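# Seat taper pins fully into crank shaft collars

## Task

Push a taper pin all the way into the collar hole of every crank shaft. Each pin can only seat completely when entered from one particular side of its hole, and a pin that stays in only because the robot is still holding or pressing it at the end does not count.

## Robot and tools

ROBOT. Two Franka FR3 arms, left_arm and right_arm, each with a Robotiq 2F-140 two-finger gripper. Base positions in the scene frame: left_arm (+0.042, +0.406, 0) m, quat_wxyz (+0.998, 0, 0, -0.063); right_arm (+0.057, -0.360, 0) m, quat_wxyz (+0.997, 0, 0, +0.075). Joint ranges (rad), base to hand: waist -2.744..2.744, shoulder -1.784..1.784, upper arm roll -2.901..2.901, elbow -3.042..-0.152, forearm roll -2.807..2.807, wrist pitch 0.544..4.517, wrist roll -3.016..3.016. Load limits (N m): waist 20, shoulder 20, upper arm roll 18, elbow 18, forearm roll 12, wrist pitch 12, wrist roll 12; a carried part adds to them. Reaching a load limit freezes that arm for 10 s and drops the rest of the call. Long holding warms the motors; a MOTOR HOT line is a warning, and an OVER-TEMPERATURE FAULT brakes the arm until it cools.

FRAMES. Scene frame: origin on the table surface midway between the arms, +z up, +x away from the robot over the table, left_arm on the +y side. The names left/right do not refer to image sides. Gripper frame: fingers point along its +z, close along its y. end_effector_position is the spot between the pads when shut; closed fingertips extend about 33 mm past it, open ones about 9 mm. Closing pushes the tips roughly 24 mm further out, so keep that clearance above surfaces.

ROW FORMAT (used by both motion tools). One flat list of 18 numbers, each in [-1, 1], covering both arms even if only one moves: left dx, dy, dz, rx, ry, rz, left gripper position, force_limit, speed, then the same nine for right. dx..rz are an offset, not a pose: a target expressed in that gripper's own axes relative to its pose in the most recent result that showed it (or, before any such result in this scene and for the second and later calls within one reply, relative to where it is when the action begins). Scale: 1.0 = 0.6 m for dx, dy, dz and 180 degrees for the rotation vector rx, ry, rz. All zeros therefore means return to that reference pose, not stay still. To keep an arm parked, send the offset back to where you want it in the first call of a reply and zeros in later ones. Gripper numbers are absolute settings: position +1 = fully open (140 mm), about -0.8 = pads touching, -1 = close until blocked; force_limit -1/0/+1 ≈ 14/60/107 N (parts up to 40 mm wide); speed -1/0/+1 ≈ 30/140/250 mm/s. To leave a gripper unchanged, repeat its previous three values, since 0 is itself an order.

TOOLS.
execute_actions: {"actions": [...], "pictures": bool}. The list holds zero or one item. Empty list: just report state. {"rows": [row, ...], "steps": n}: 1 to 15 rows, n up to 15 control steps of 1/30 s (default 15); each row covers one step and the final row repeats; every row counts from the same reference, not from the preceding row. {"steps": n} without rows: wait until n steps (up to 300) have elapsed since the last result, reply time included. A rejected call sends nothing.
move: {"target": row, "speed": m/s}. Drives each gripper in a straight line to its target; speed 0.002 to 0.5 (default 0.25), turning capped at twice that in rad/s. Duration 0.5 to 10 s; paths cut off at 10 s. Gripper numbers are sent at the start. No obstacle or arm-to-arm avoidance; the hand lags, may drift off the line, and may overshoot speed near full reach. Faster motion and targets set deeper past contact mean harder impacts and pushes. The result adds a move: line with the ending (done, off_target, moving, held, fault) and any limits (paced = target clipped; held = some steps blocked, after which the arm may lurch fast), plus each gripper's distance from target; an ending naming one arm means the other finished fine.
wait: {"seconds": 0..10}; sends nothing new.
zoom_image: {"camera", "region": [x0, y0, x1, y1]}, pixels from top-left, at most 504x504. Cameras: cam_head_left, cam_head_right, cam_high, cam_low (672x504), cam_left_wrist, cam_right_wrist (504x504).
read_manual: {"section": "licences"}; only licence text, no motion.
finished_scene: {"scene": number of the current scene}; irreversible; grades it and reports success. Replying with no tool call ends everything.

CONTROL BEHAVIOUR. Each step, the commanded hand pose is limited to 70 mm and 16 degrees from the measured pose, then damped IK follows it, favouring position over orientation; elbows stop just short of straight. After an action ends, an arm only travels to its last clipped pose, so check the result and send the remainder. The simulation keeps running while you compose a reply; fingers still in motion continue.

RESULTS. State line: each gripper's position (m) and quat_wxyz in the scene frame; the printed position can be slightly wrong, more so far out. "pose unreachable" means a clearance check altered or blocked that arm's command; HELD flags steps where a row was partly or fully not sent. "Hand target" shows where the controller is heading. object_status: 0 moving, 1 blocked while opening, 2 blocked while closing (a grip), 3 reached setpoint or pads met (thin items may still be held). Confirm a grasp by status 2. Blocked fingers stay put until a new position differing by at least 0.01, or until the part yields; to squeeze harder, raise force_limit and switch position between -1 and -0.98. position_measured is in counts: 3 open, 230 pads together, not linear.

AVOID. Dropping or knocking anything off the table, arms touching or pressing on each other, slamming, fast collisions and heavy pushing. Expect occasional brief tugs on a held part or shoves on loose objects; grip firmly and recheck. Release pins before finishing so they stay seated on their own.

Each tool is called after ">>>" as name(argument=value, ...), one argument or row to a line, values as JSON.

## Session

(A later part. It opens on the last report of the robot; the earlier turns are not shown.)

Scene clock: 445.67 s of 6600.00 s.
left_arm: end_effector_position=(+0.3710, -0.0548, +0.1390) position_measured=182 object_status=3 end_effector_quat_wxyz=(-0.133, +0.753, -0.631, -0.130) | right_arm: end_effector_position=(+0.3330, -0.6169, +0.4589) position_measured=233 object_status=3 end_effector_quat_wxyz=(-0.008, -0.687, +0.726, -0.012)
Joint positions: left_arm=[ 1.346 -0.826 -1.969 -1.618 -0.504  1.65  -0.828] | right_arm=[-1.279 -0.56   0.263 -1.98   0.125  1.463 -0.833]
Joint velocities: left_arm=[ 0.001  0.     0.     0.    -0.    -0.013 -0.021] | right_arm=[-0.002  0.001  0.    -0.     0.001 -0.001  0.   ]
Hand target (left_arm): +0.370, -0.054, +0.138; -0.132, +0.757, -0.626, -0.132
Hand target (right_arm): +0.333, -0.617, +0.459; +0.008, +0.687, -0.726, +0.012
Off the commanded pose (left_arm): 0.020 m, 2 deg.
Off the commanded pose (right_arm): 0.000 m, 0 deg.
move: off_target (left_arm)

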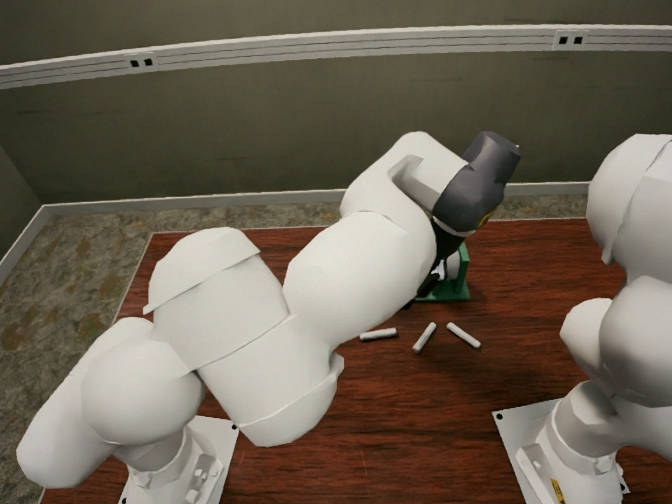

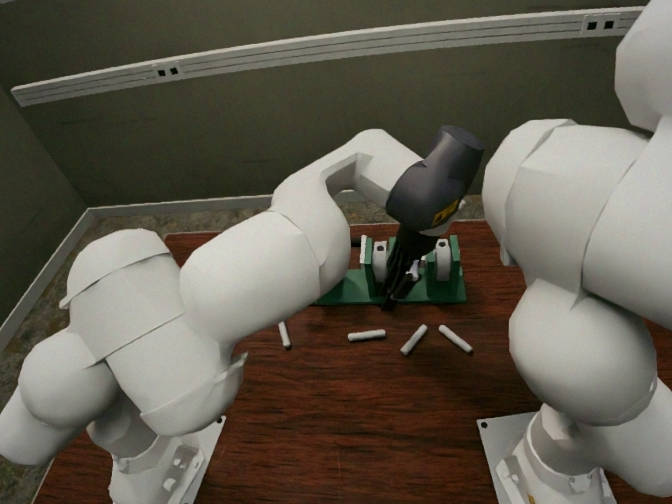

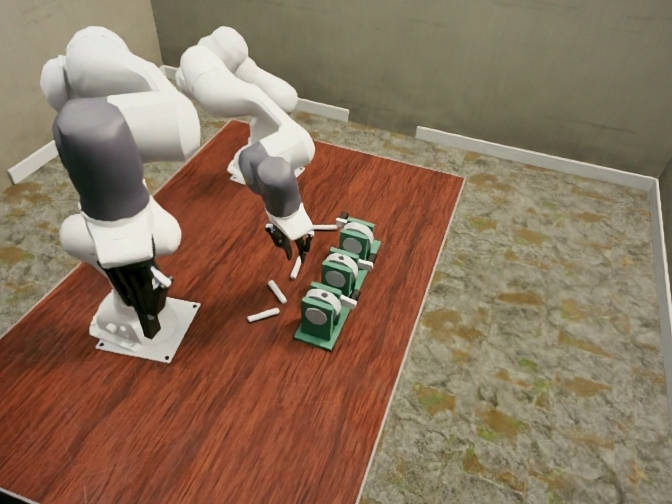

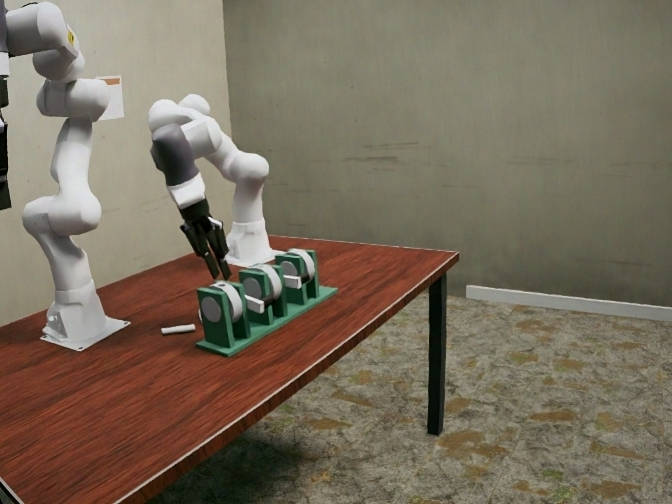

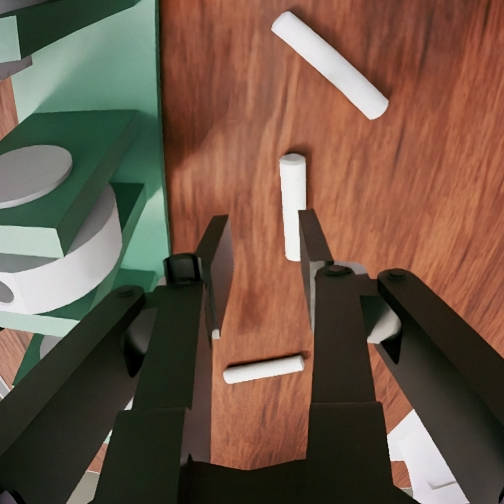

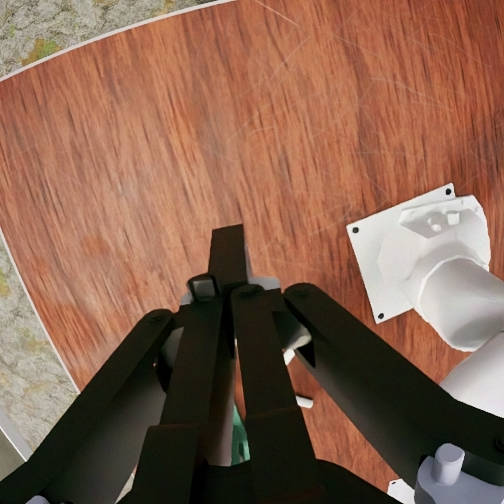

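>>> move(
  target=[0.01,0.037,0.075,0,0,0,-0.42,0,0, 0,0,0,0,0,0,-1,0,0],
  speed=0.06,
)

Scene clock: 455.20 s of 6600.00 s.
left_arm: end_effector_position=(+0.3498, -0.0468, +0.0960) position_measured=182 object_status=3 end_effector_quat_wxyz=(-0.134, +0.751, -0.632, -0.132) | right_arm: end_effector_position=(+0.3330, -0.6169, +0.4589) position_measured=233 object_status=3 end_effector_quat_wxyz=(-0.008, -0.687, +0.726, -0.012)
Joint positions: left_arm=[ 1.29  -0.839 -1.991 -1.73  -0.535  1.744 -0.834] | right_arm=[-1.279 -0.56   0.263 -1.98   0.125  1.463 -0.833]
Joint velocities: left_arm=[ 0.001  0.001  0.001 -0.001 -0.     0.013  0.001] | right_arm=[-0.001  0.     0.001 -0.     0.001  0.    -0.001]
Hand target (left_arm): +0.349, -0.048, +0.094; -0.133, +0.753, -0.632, -0.129
Hand target (right_arm): +0.333, -0.617, +0.459; +0.008, +0.687, -0.726, +0.012
Off the commanded pose (left_arm): 0.002 m, 0 deg.
Off the commanded pose (right_arm): 0.000 m, 0 deg.
After step 90, 5.30 s passed at rest.
move: done

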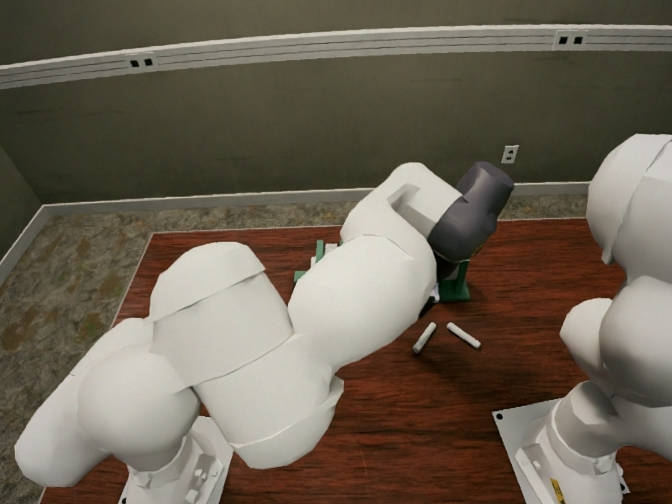

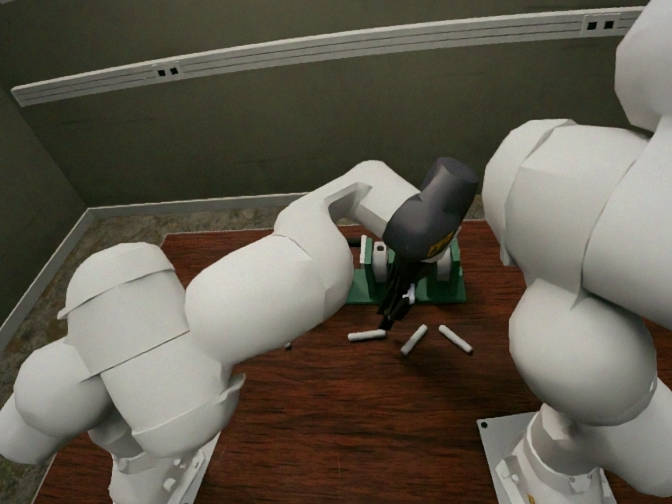

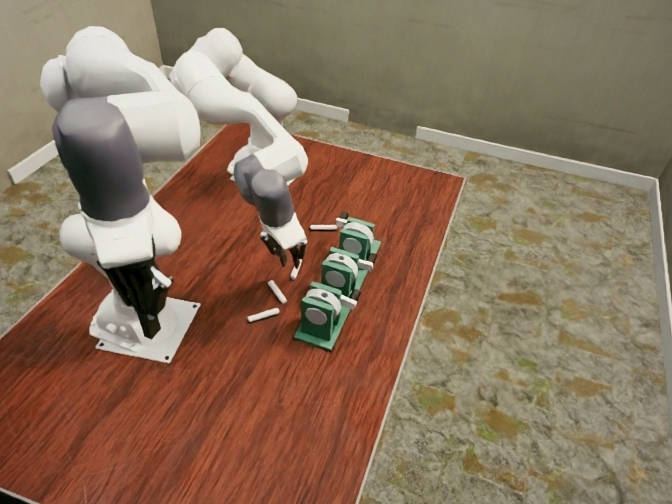

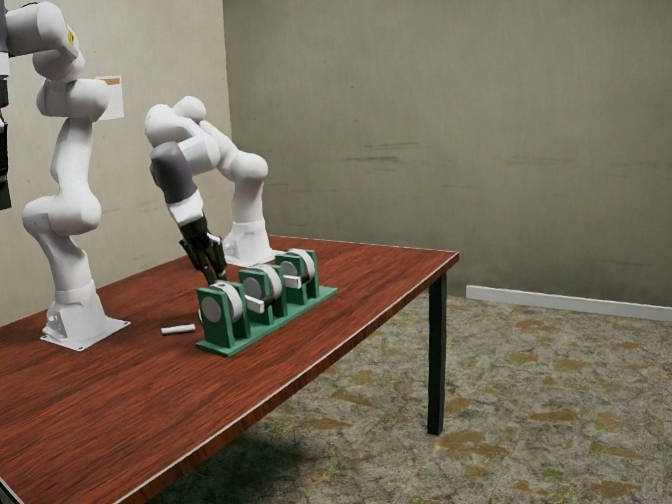

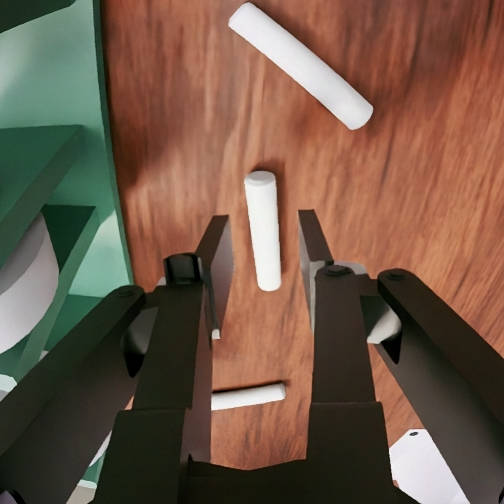

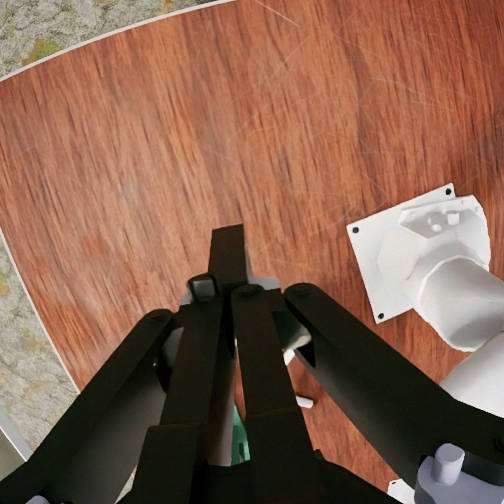

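>>> move(
  target=[0,-0.002,0.065,0,0,0,-0.42,0,0, 0,0,0,0,0,0,-1,0,0],
  speed=0.04,
)

Scene clock: 460.40 s of 6600.00 s.
left_arm: end_effector_position=(+0.3485, -0.0328, +0.0611) position_measured=182 object_status=3 end_effector_quat_wxyz=(-0.136, +0.752, -0.632, -0.133) | right_arm: end_effector_position=(+0.3330, -0.6169, +0.4589) position_measured=233 object_status=3 end_effector_quat_wxyz=(-0.008, -0.687, +0.726, -0.012)
Joint positions: left_arm=[ 1.291 -0.853 -2.027 -1.801 -0.553  1.824 -0.823] | right_arm=[-1.279 -0.56   0.263 -1.98   0.125  1.463 -0.833]
Joint velocities: left_arm=[ 0.003 -0.    -0.005 -0.001  0.001  0.015  0.004] | right_arm=[-0.001 -0.001 -0.001  0.001 -0.002  0.001  0.   ]
Hand target (left_arm): +0.350, -0.033, +0.060; -0.134, +0.751, -0.633, -0.132
Hand target (right_arm): +0.333, -0.617, +0.459; +0.008, +0.687, -0.726, +0.012
Off the commanded pose (left_arm): 0.002 m, 0 deg.
Off the commanded pose (right_arm): 0.000 m, 0 deg.
After step 90, 0.90 s passed at rest.
move: done

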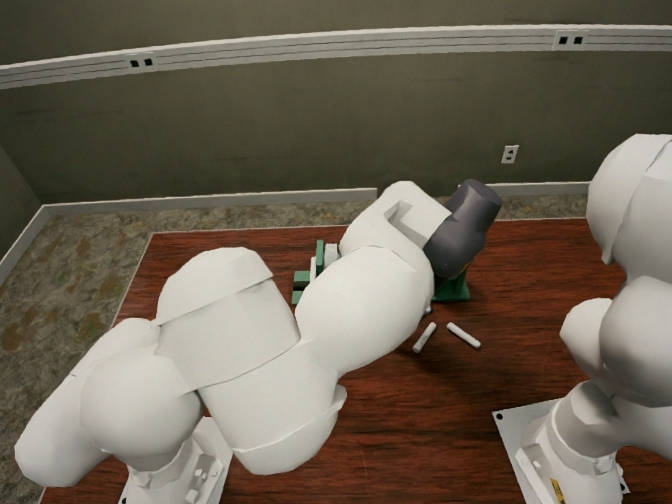

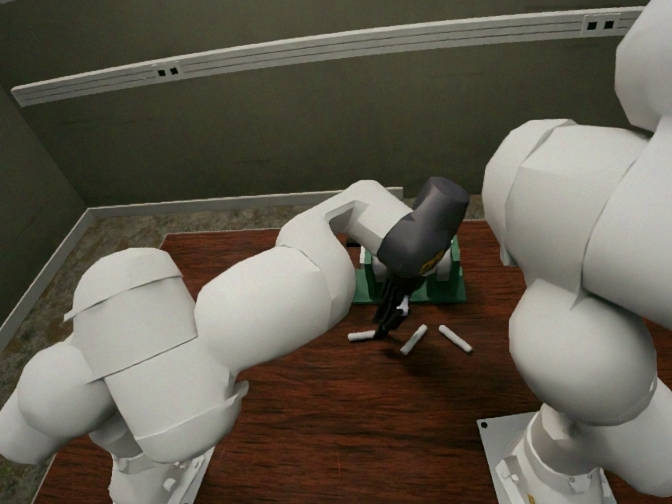

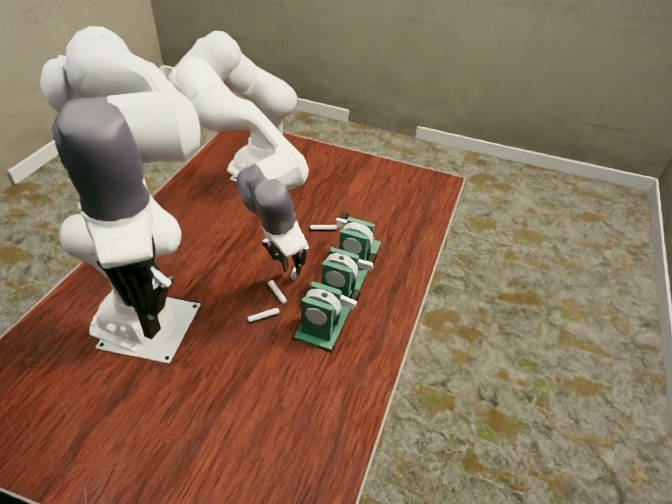

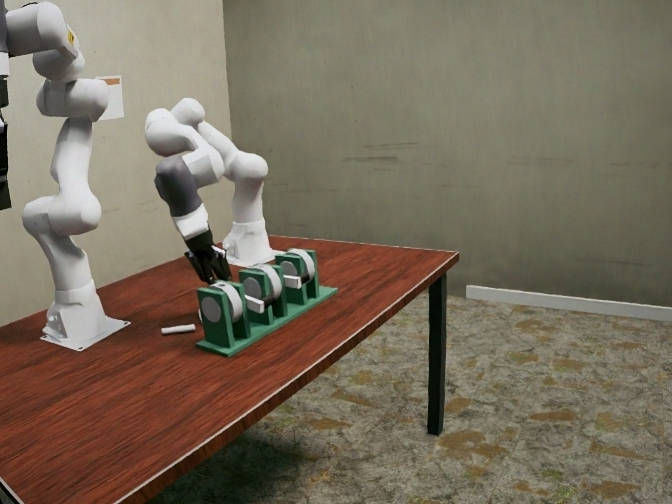

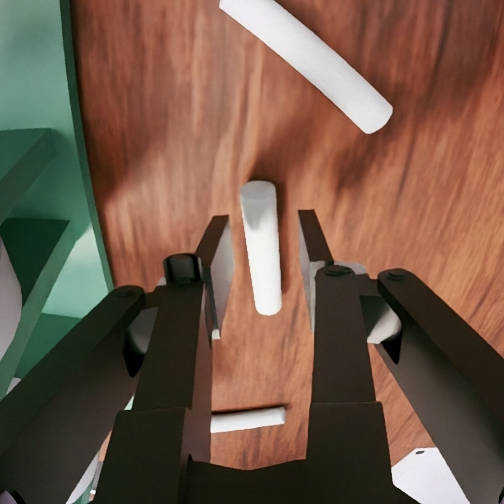

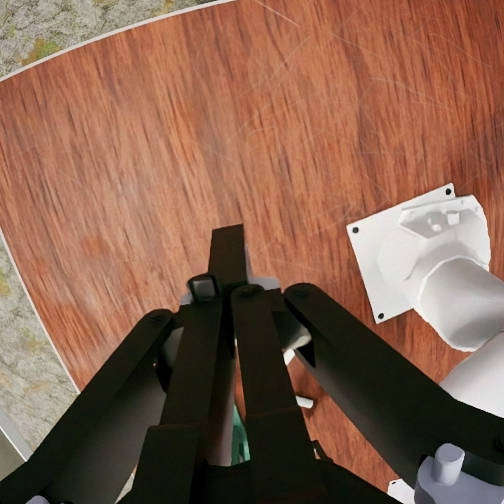

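>>> move(
  target=[0.0135,-0.005,0.0365,0,0,0,-0.42,0,0, 0,0,0,0,0,0,-1,0,0],
  speed=0.025,
)

Scene clock: 466.33 s of 6600.00 s.
left_arm: end_effector_position=(+0.3507, -0.0313, +0.0392) position_measured=182 object_status=3 end_effector_quat_wxyz=(-0.138, +0.752, -0.631, -0.135) | right_arm: end_effector_position=(+0.3330, -0.6169, +0.4589) position_measured=233 object_status=3 end_effector_quat_wxyz=(-0.008, -0.687, +0.726, -0.012)
Joint positions: left_arm=[ 1.319 -0.879 -2.065 -1.801 -0.568  1.856 -0.822] | right_arm=[-1.279 -0.56   0.263 -1.98   0.125  1.463 -0.833]
Joint velocities: left_arm=[ 0.005  0.001 -0.005 -0.     0.001  0.01  -0.   ] | right_arm=[-0.     0.001 -0.001 -0.     0.     0.     0.001]
Hand target (left_arm): +0.352, -0.032, +0.038; -0.136, +0.751, -0.632, -0.133
Hand target (right_arm): +0.333, -0.617, +0.459; +0.008, +0.687, -0.726, +0.012
Off the commanded pose (left_arm): 0.002 m, 0 deg.
Off the commanded pose (right_arm): 0.000 m, 0 deg.
After step 90, 1.73 s passed at rest.
move: done

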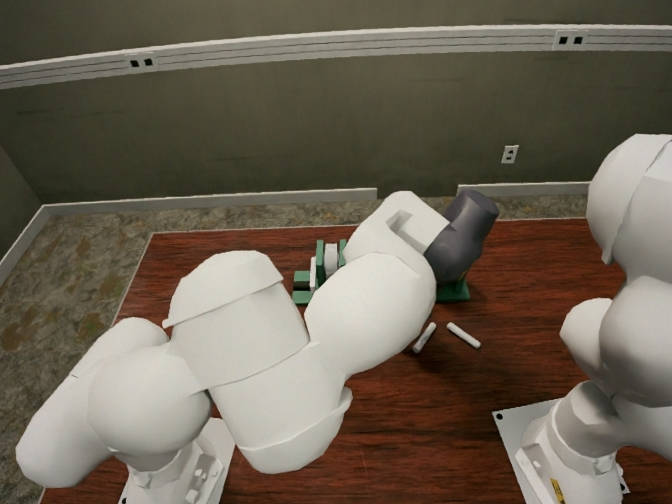

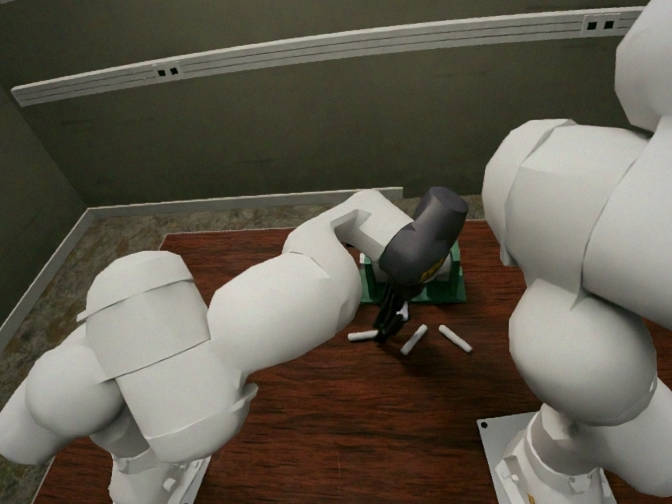

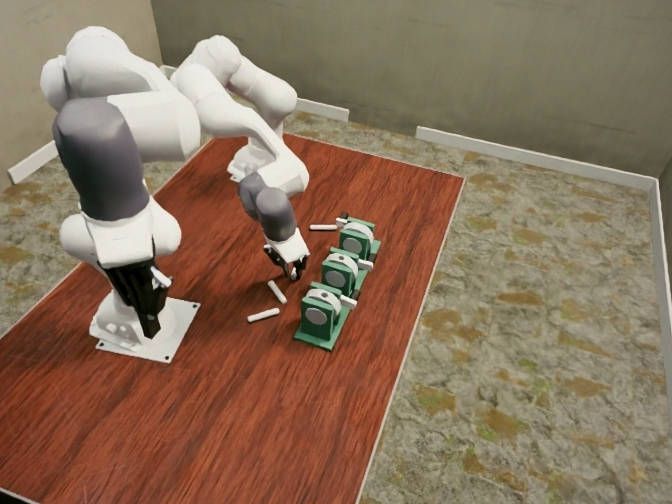

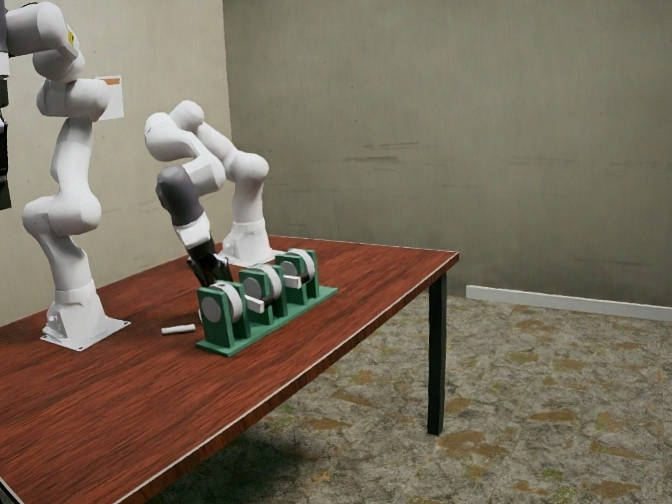

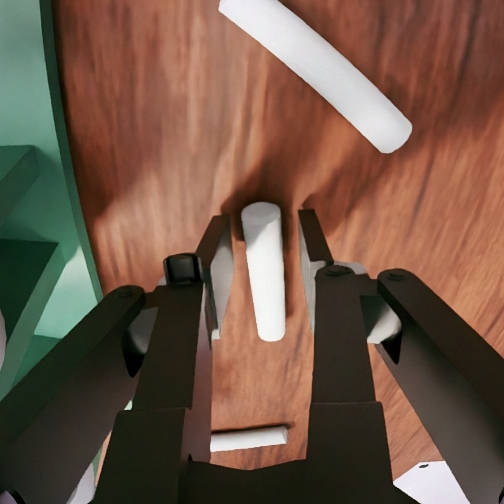

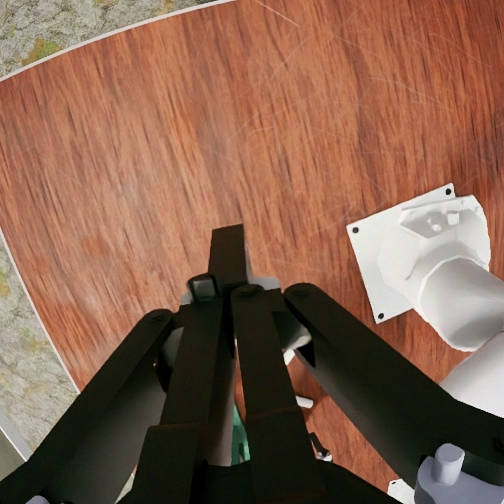

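>>> move(
  target=[0.001,-0.002,0.002,0,0,0,-1,0,-0.5, 0,0,0,0,0,0,-1,0,0],
  speed=0.02,
)

Scene clock: 469.70 s of 6600.00 s.
left_arm: end_effector_position=(+0.3513, -0.0317, +0.0392) position_measured=209 object_status=2 end_effector_quat_wxyz=(-0.137, +0.752, -0.631, -0.134) | right_arm: end_effector_position=(+0.3330, -0.6169, +0.4589) position_measured=233 object_status=3 end_effector_quat_wxyz=(-0.008, -0.687, +0.726, -0.012)
Joint positions: left_arm=[ 1.32  -0.879 -2.066 -1.801 -0.568  1.857 -0.822] | right_arm=[-1.279 -0.56   0.263 -1.98   0.125  1.463 -0.833]
Joint velocities: left_arm=[ 0.    -0.    -0.001 -0.001  0.    -0.     0.001] | right_arm=[-0.     0.001  0.001  0.    -0.     0.001  0.002]
Hand target (left_arm): +0.352, -0.031, +0.038; -0.138, +0.751, -0.631, -0.135
Hand target (right_arm): +0.333, -0.617, +0.459; +0.008, +0.687, -0.726, +0.012
Off the commanded pose (left_arm): 0.002 m, 0 deg.
Off the commanded pose (right_arm): 0.000 m, 0 deg.
move: done

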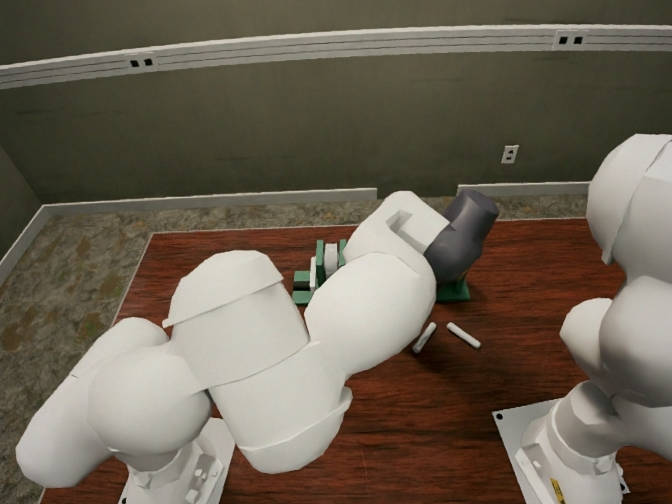

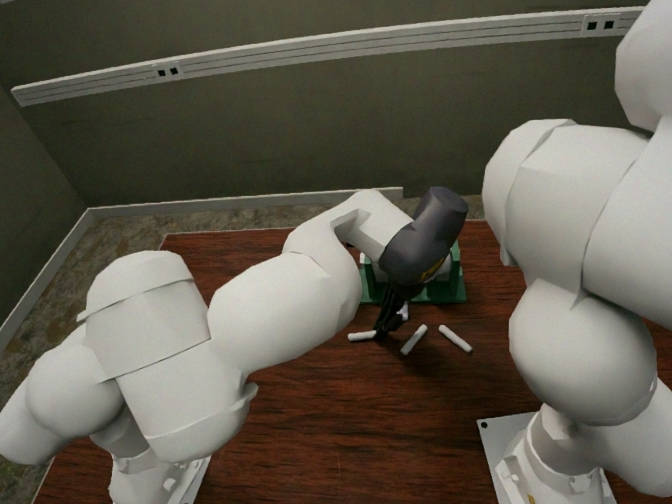

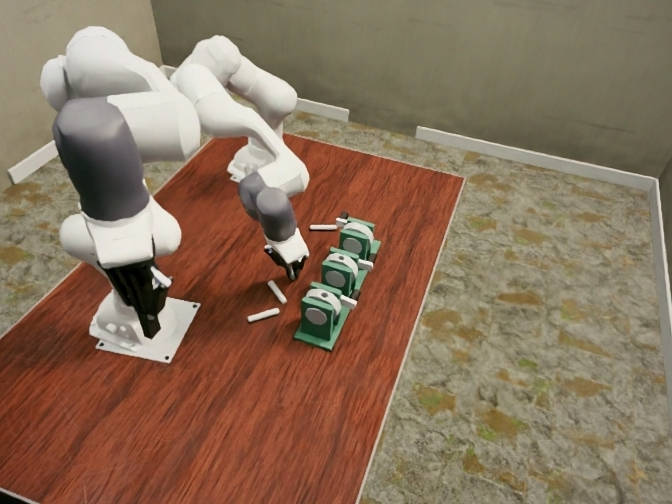

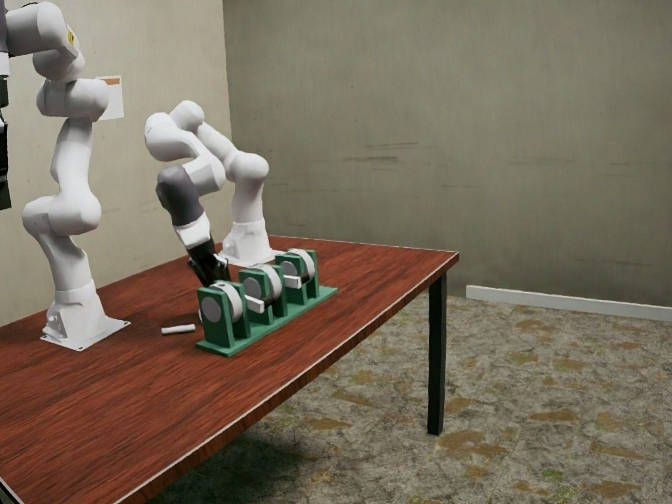

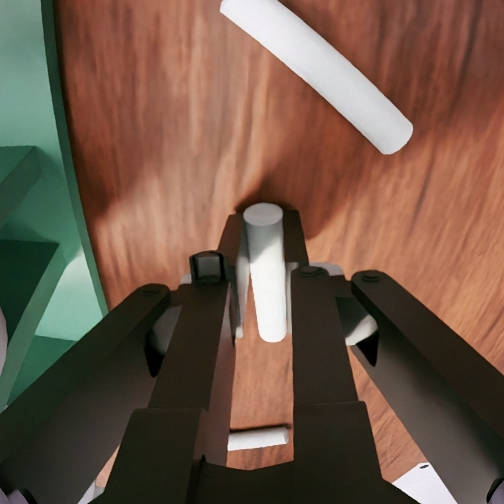

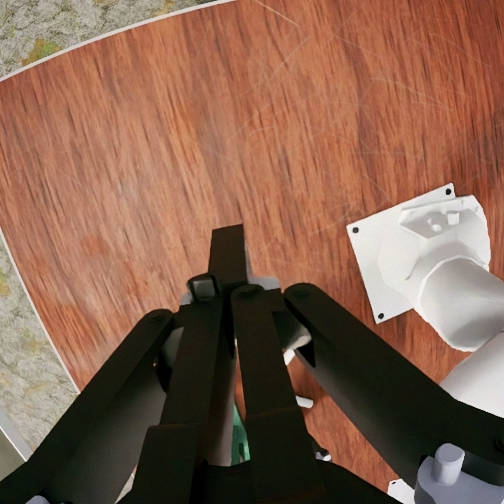

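>>> move(
  target=[-0.106,-0.0105,-0.263,0,0,0,-1,0,-0.5, 0,0,0,0,0,0,-1,0,0],
  speed=0.15,
)

>>> move(
  target=[-0.012,-0.232,-0.078,-0.035,0.494,0.050,-1,0,-0.5, 0,0,0,0,0,0,-1,0,0],
  speed=0.2,
)

Scene clock: 483.77 s of 6600.00 s.
left_arm: end_effector_position=(+0.3517, -0.0287, +0.2063) position_measured=209 object_status=2 end_effector_quat_wxyz=(-0.133, +0.752, -0.631, -0.134) | right_arm: end_effector_position=(+0.3330, -0.6169, +0.4589) position_measured=233 object_status=3 end_effector_quat_wxyz=(-0.008, -0.687, +0.726, -0.012)
Joint positions: left_arm=[ 1.22  -0.694 -1.854 -1.672 -0.405  1.571 -0.843] | right_arm=[-1.279 -0.56   0.263 -1.98   0.125  1.463 -0.833]
Joint velocities: left_arm=[-0.    -0.     0.004  0.002 -0.001 -0.012 -0.   ] | right_arm=[-0.     0.001  0.    -0.001  0.001  0.001 -0.001]
Hand target (left_arm): +0.351, -0.028, +0.208; -0.136, +0.753, -0.630, -0.135
Hand target (right_arm): +0.333, -0.617, +0.459; +0.008, +0.687, -0.726, +0.012
Off the commanded pose (left_arm): 0.005 m, 0 deg.
Off the commanded pose (right_arm): 0.000 m, 0 deg.
After step 90, 9.33 s passed at rest.
move: off_target (left_arm)

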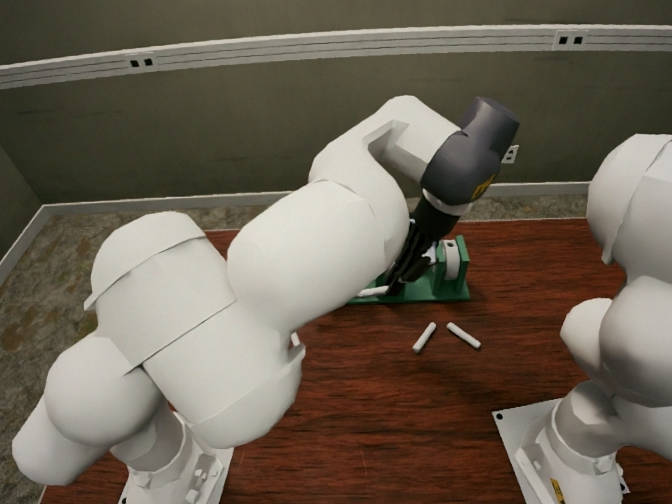

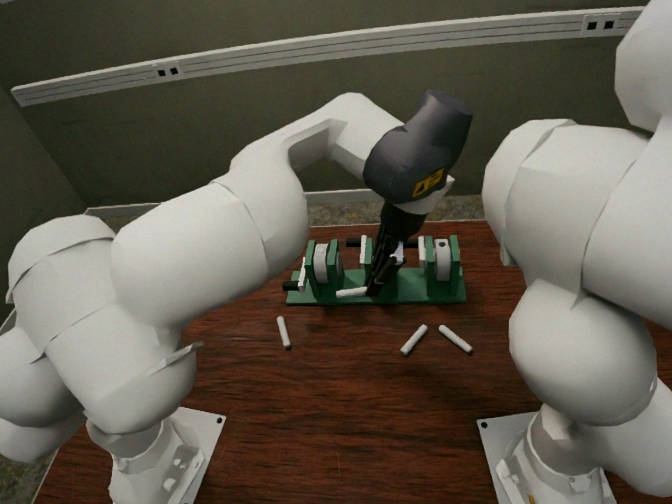

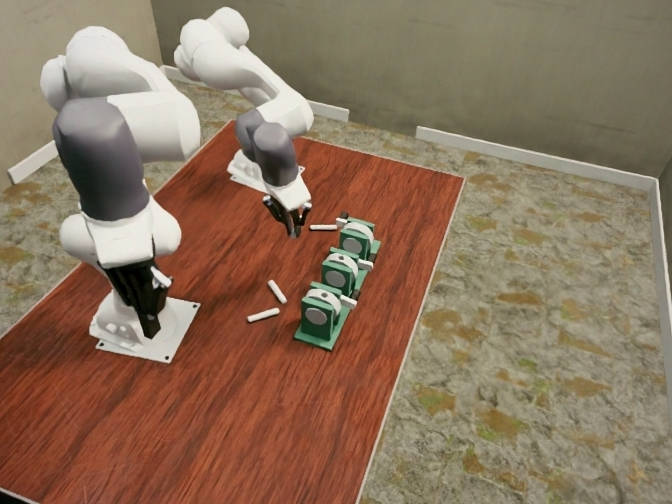

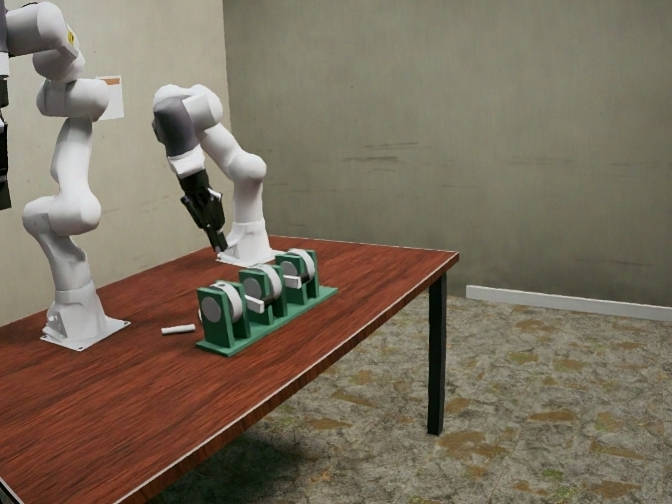

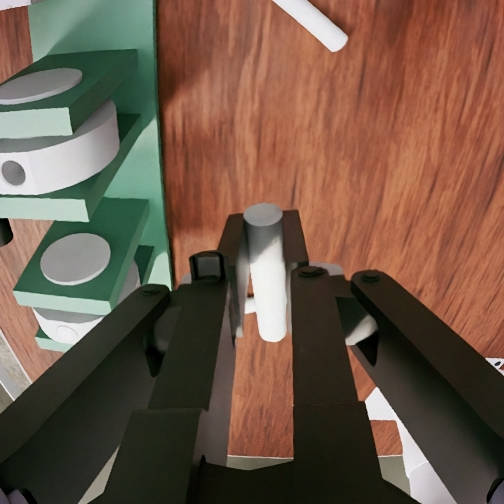

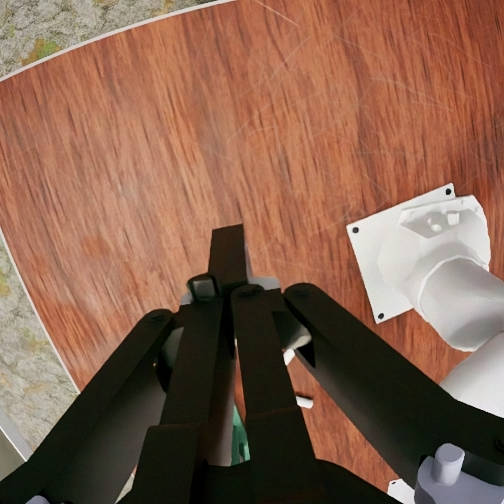

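Scene clock: 488.63 s of 6600.00 s.
left_arm: end_effector_position=(+0.4789, -0.0258, +0.2480) position_measured=209 object_status=2 end_effector_quat_wxyz=(+0.409, +0.585, -0.587, +0.381) | right_arm: end_effector_position=(+0.3330, -0.6169, +0.4589) position_measured=233 object_status=3 end_effector_quat_wxyz=(-0.008, -0.687, +0.726, -0.012)
Joint positions: left_arm=[ 0.409  0.034 -0.677 -2.364 -1.534  2.103  0.711] | right_arm=[-1.279 -0.56   0.263 -1.98   0.125  1.463 -0.833]
Joint velocities: left_arm=[ 0.001 -0.001  0.     0.    -0.002 -0.002  0.029] | right_arm=[ 0.     0.    -0.001 -0.    -0.001  0.     0.   ]
Hand target (left_arm): +0.481, -0.026, +0.251; +0.409, +0.580, -0.589, +0.387
Hand target (right_arm): +0.333, -0.617, +0.459; +0.008, +0.687, -0.726, +0.012
Off the commanded pose (left_arm): 0.017 m, 2 deg.
Off the commanded pose (right_arm): 0.000 m, 0 deg.
move: off_target (left_arm)

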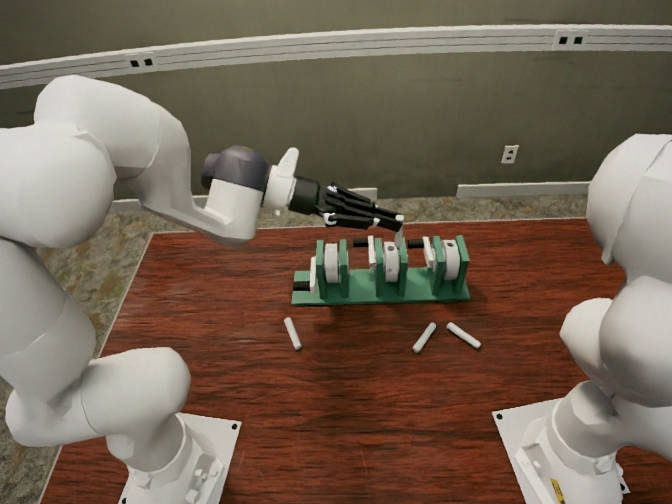

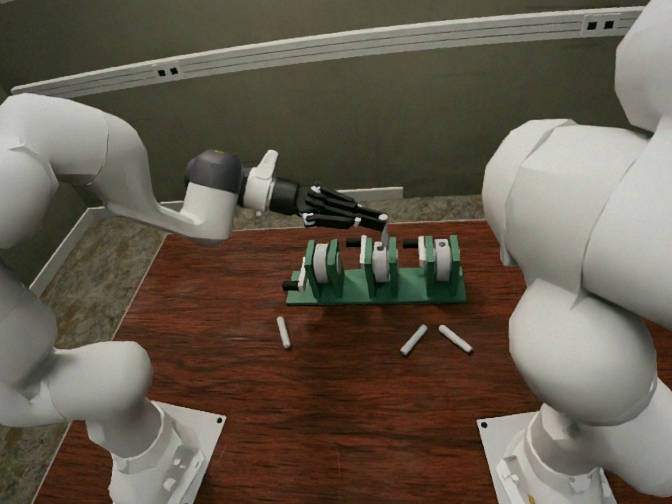

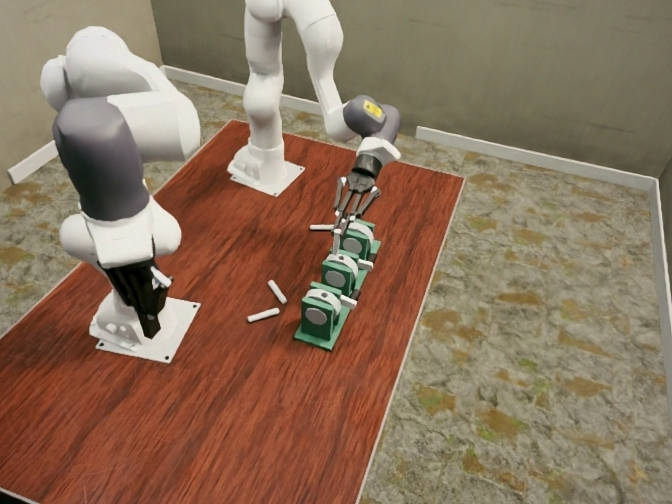

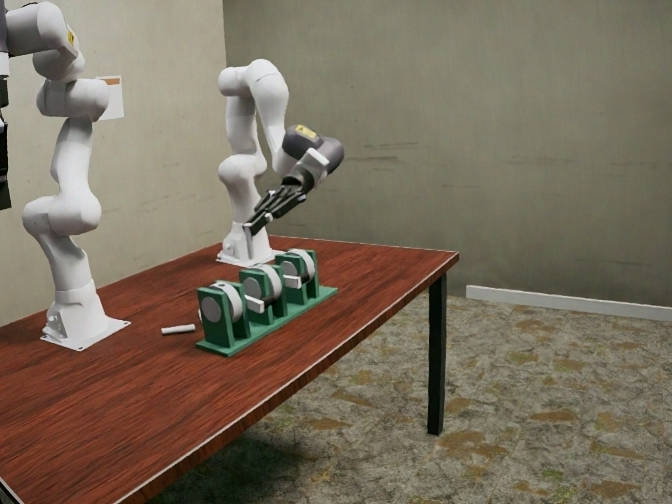

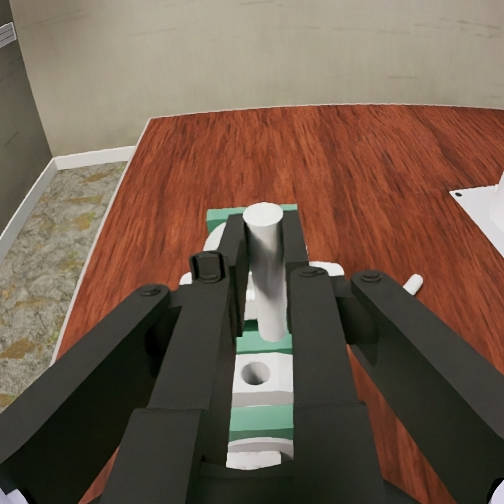

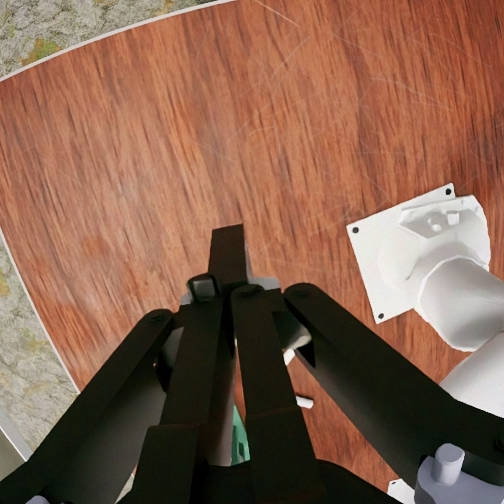

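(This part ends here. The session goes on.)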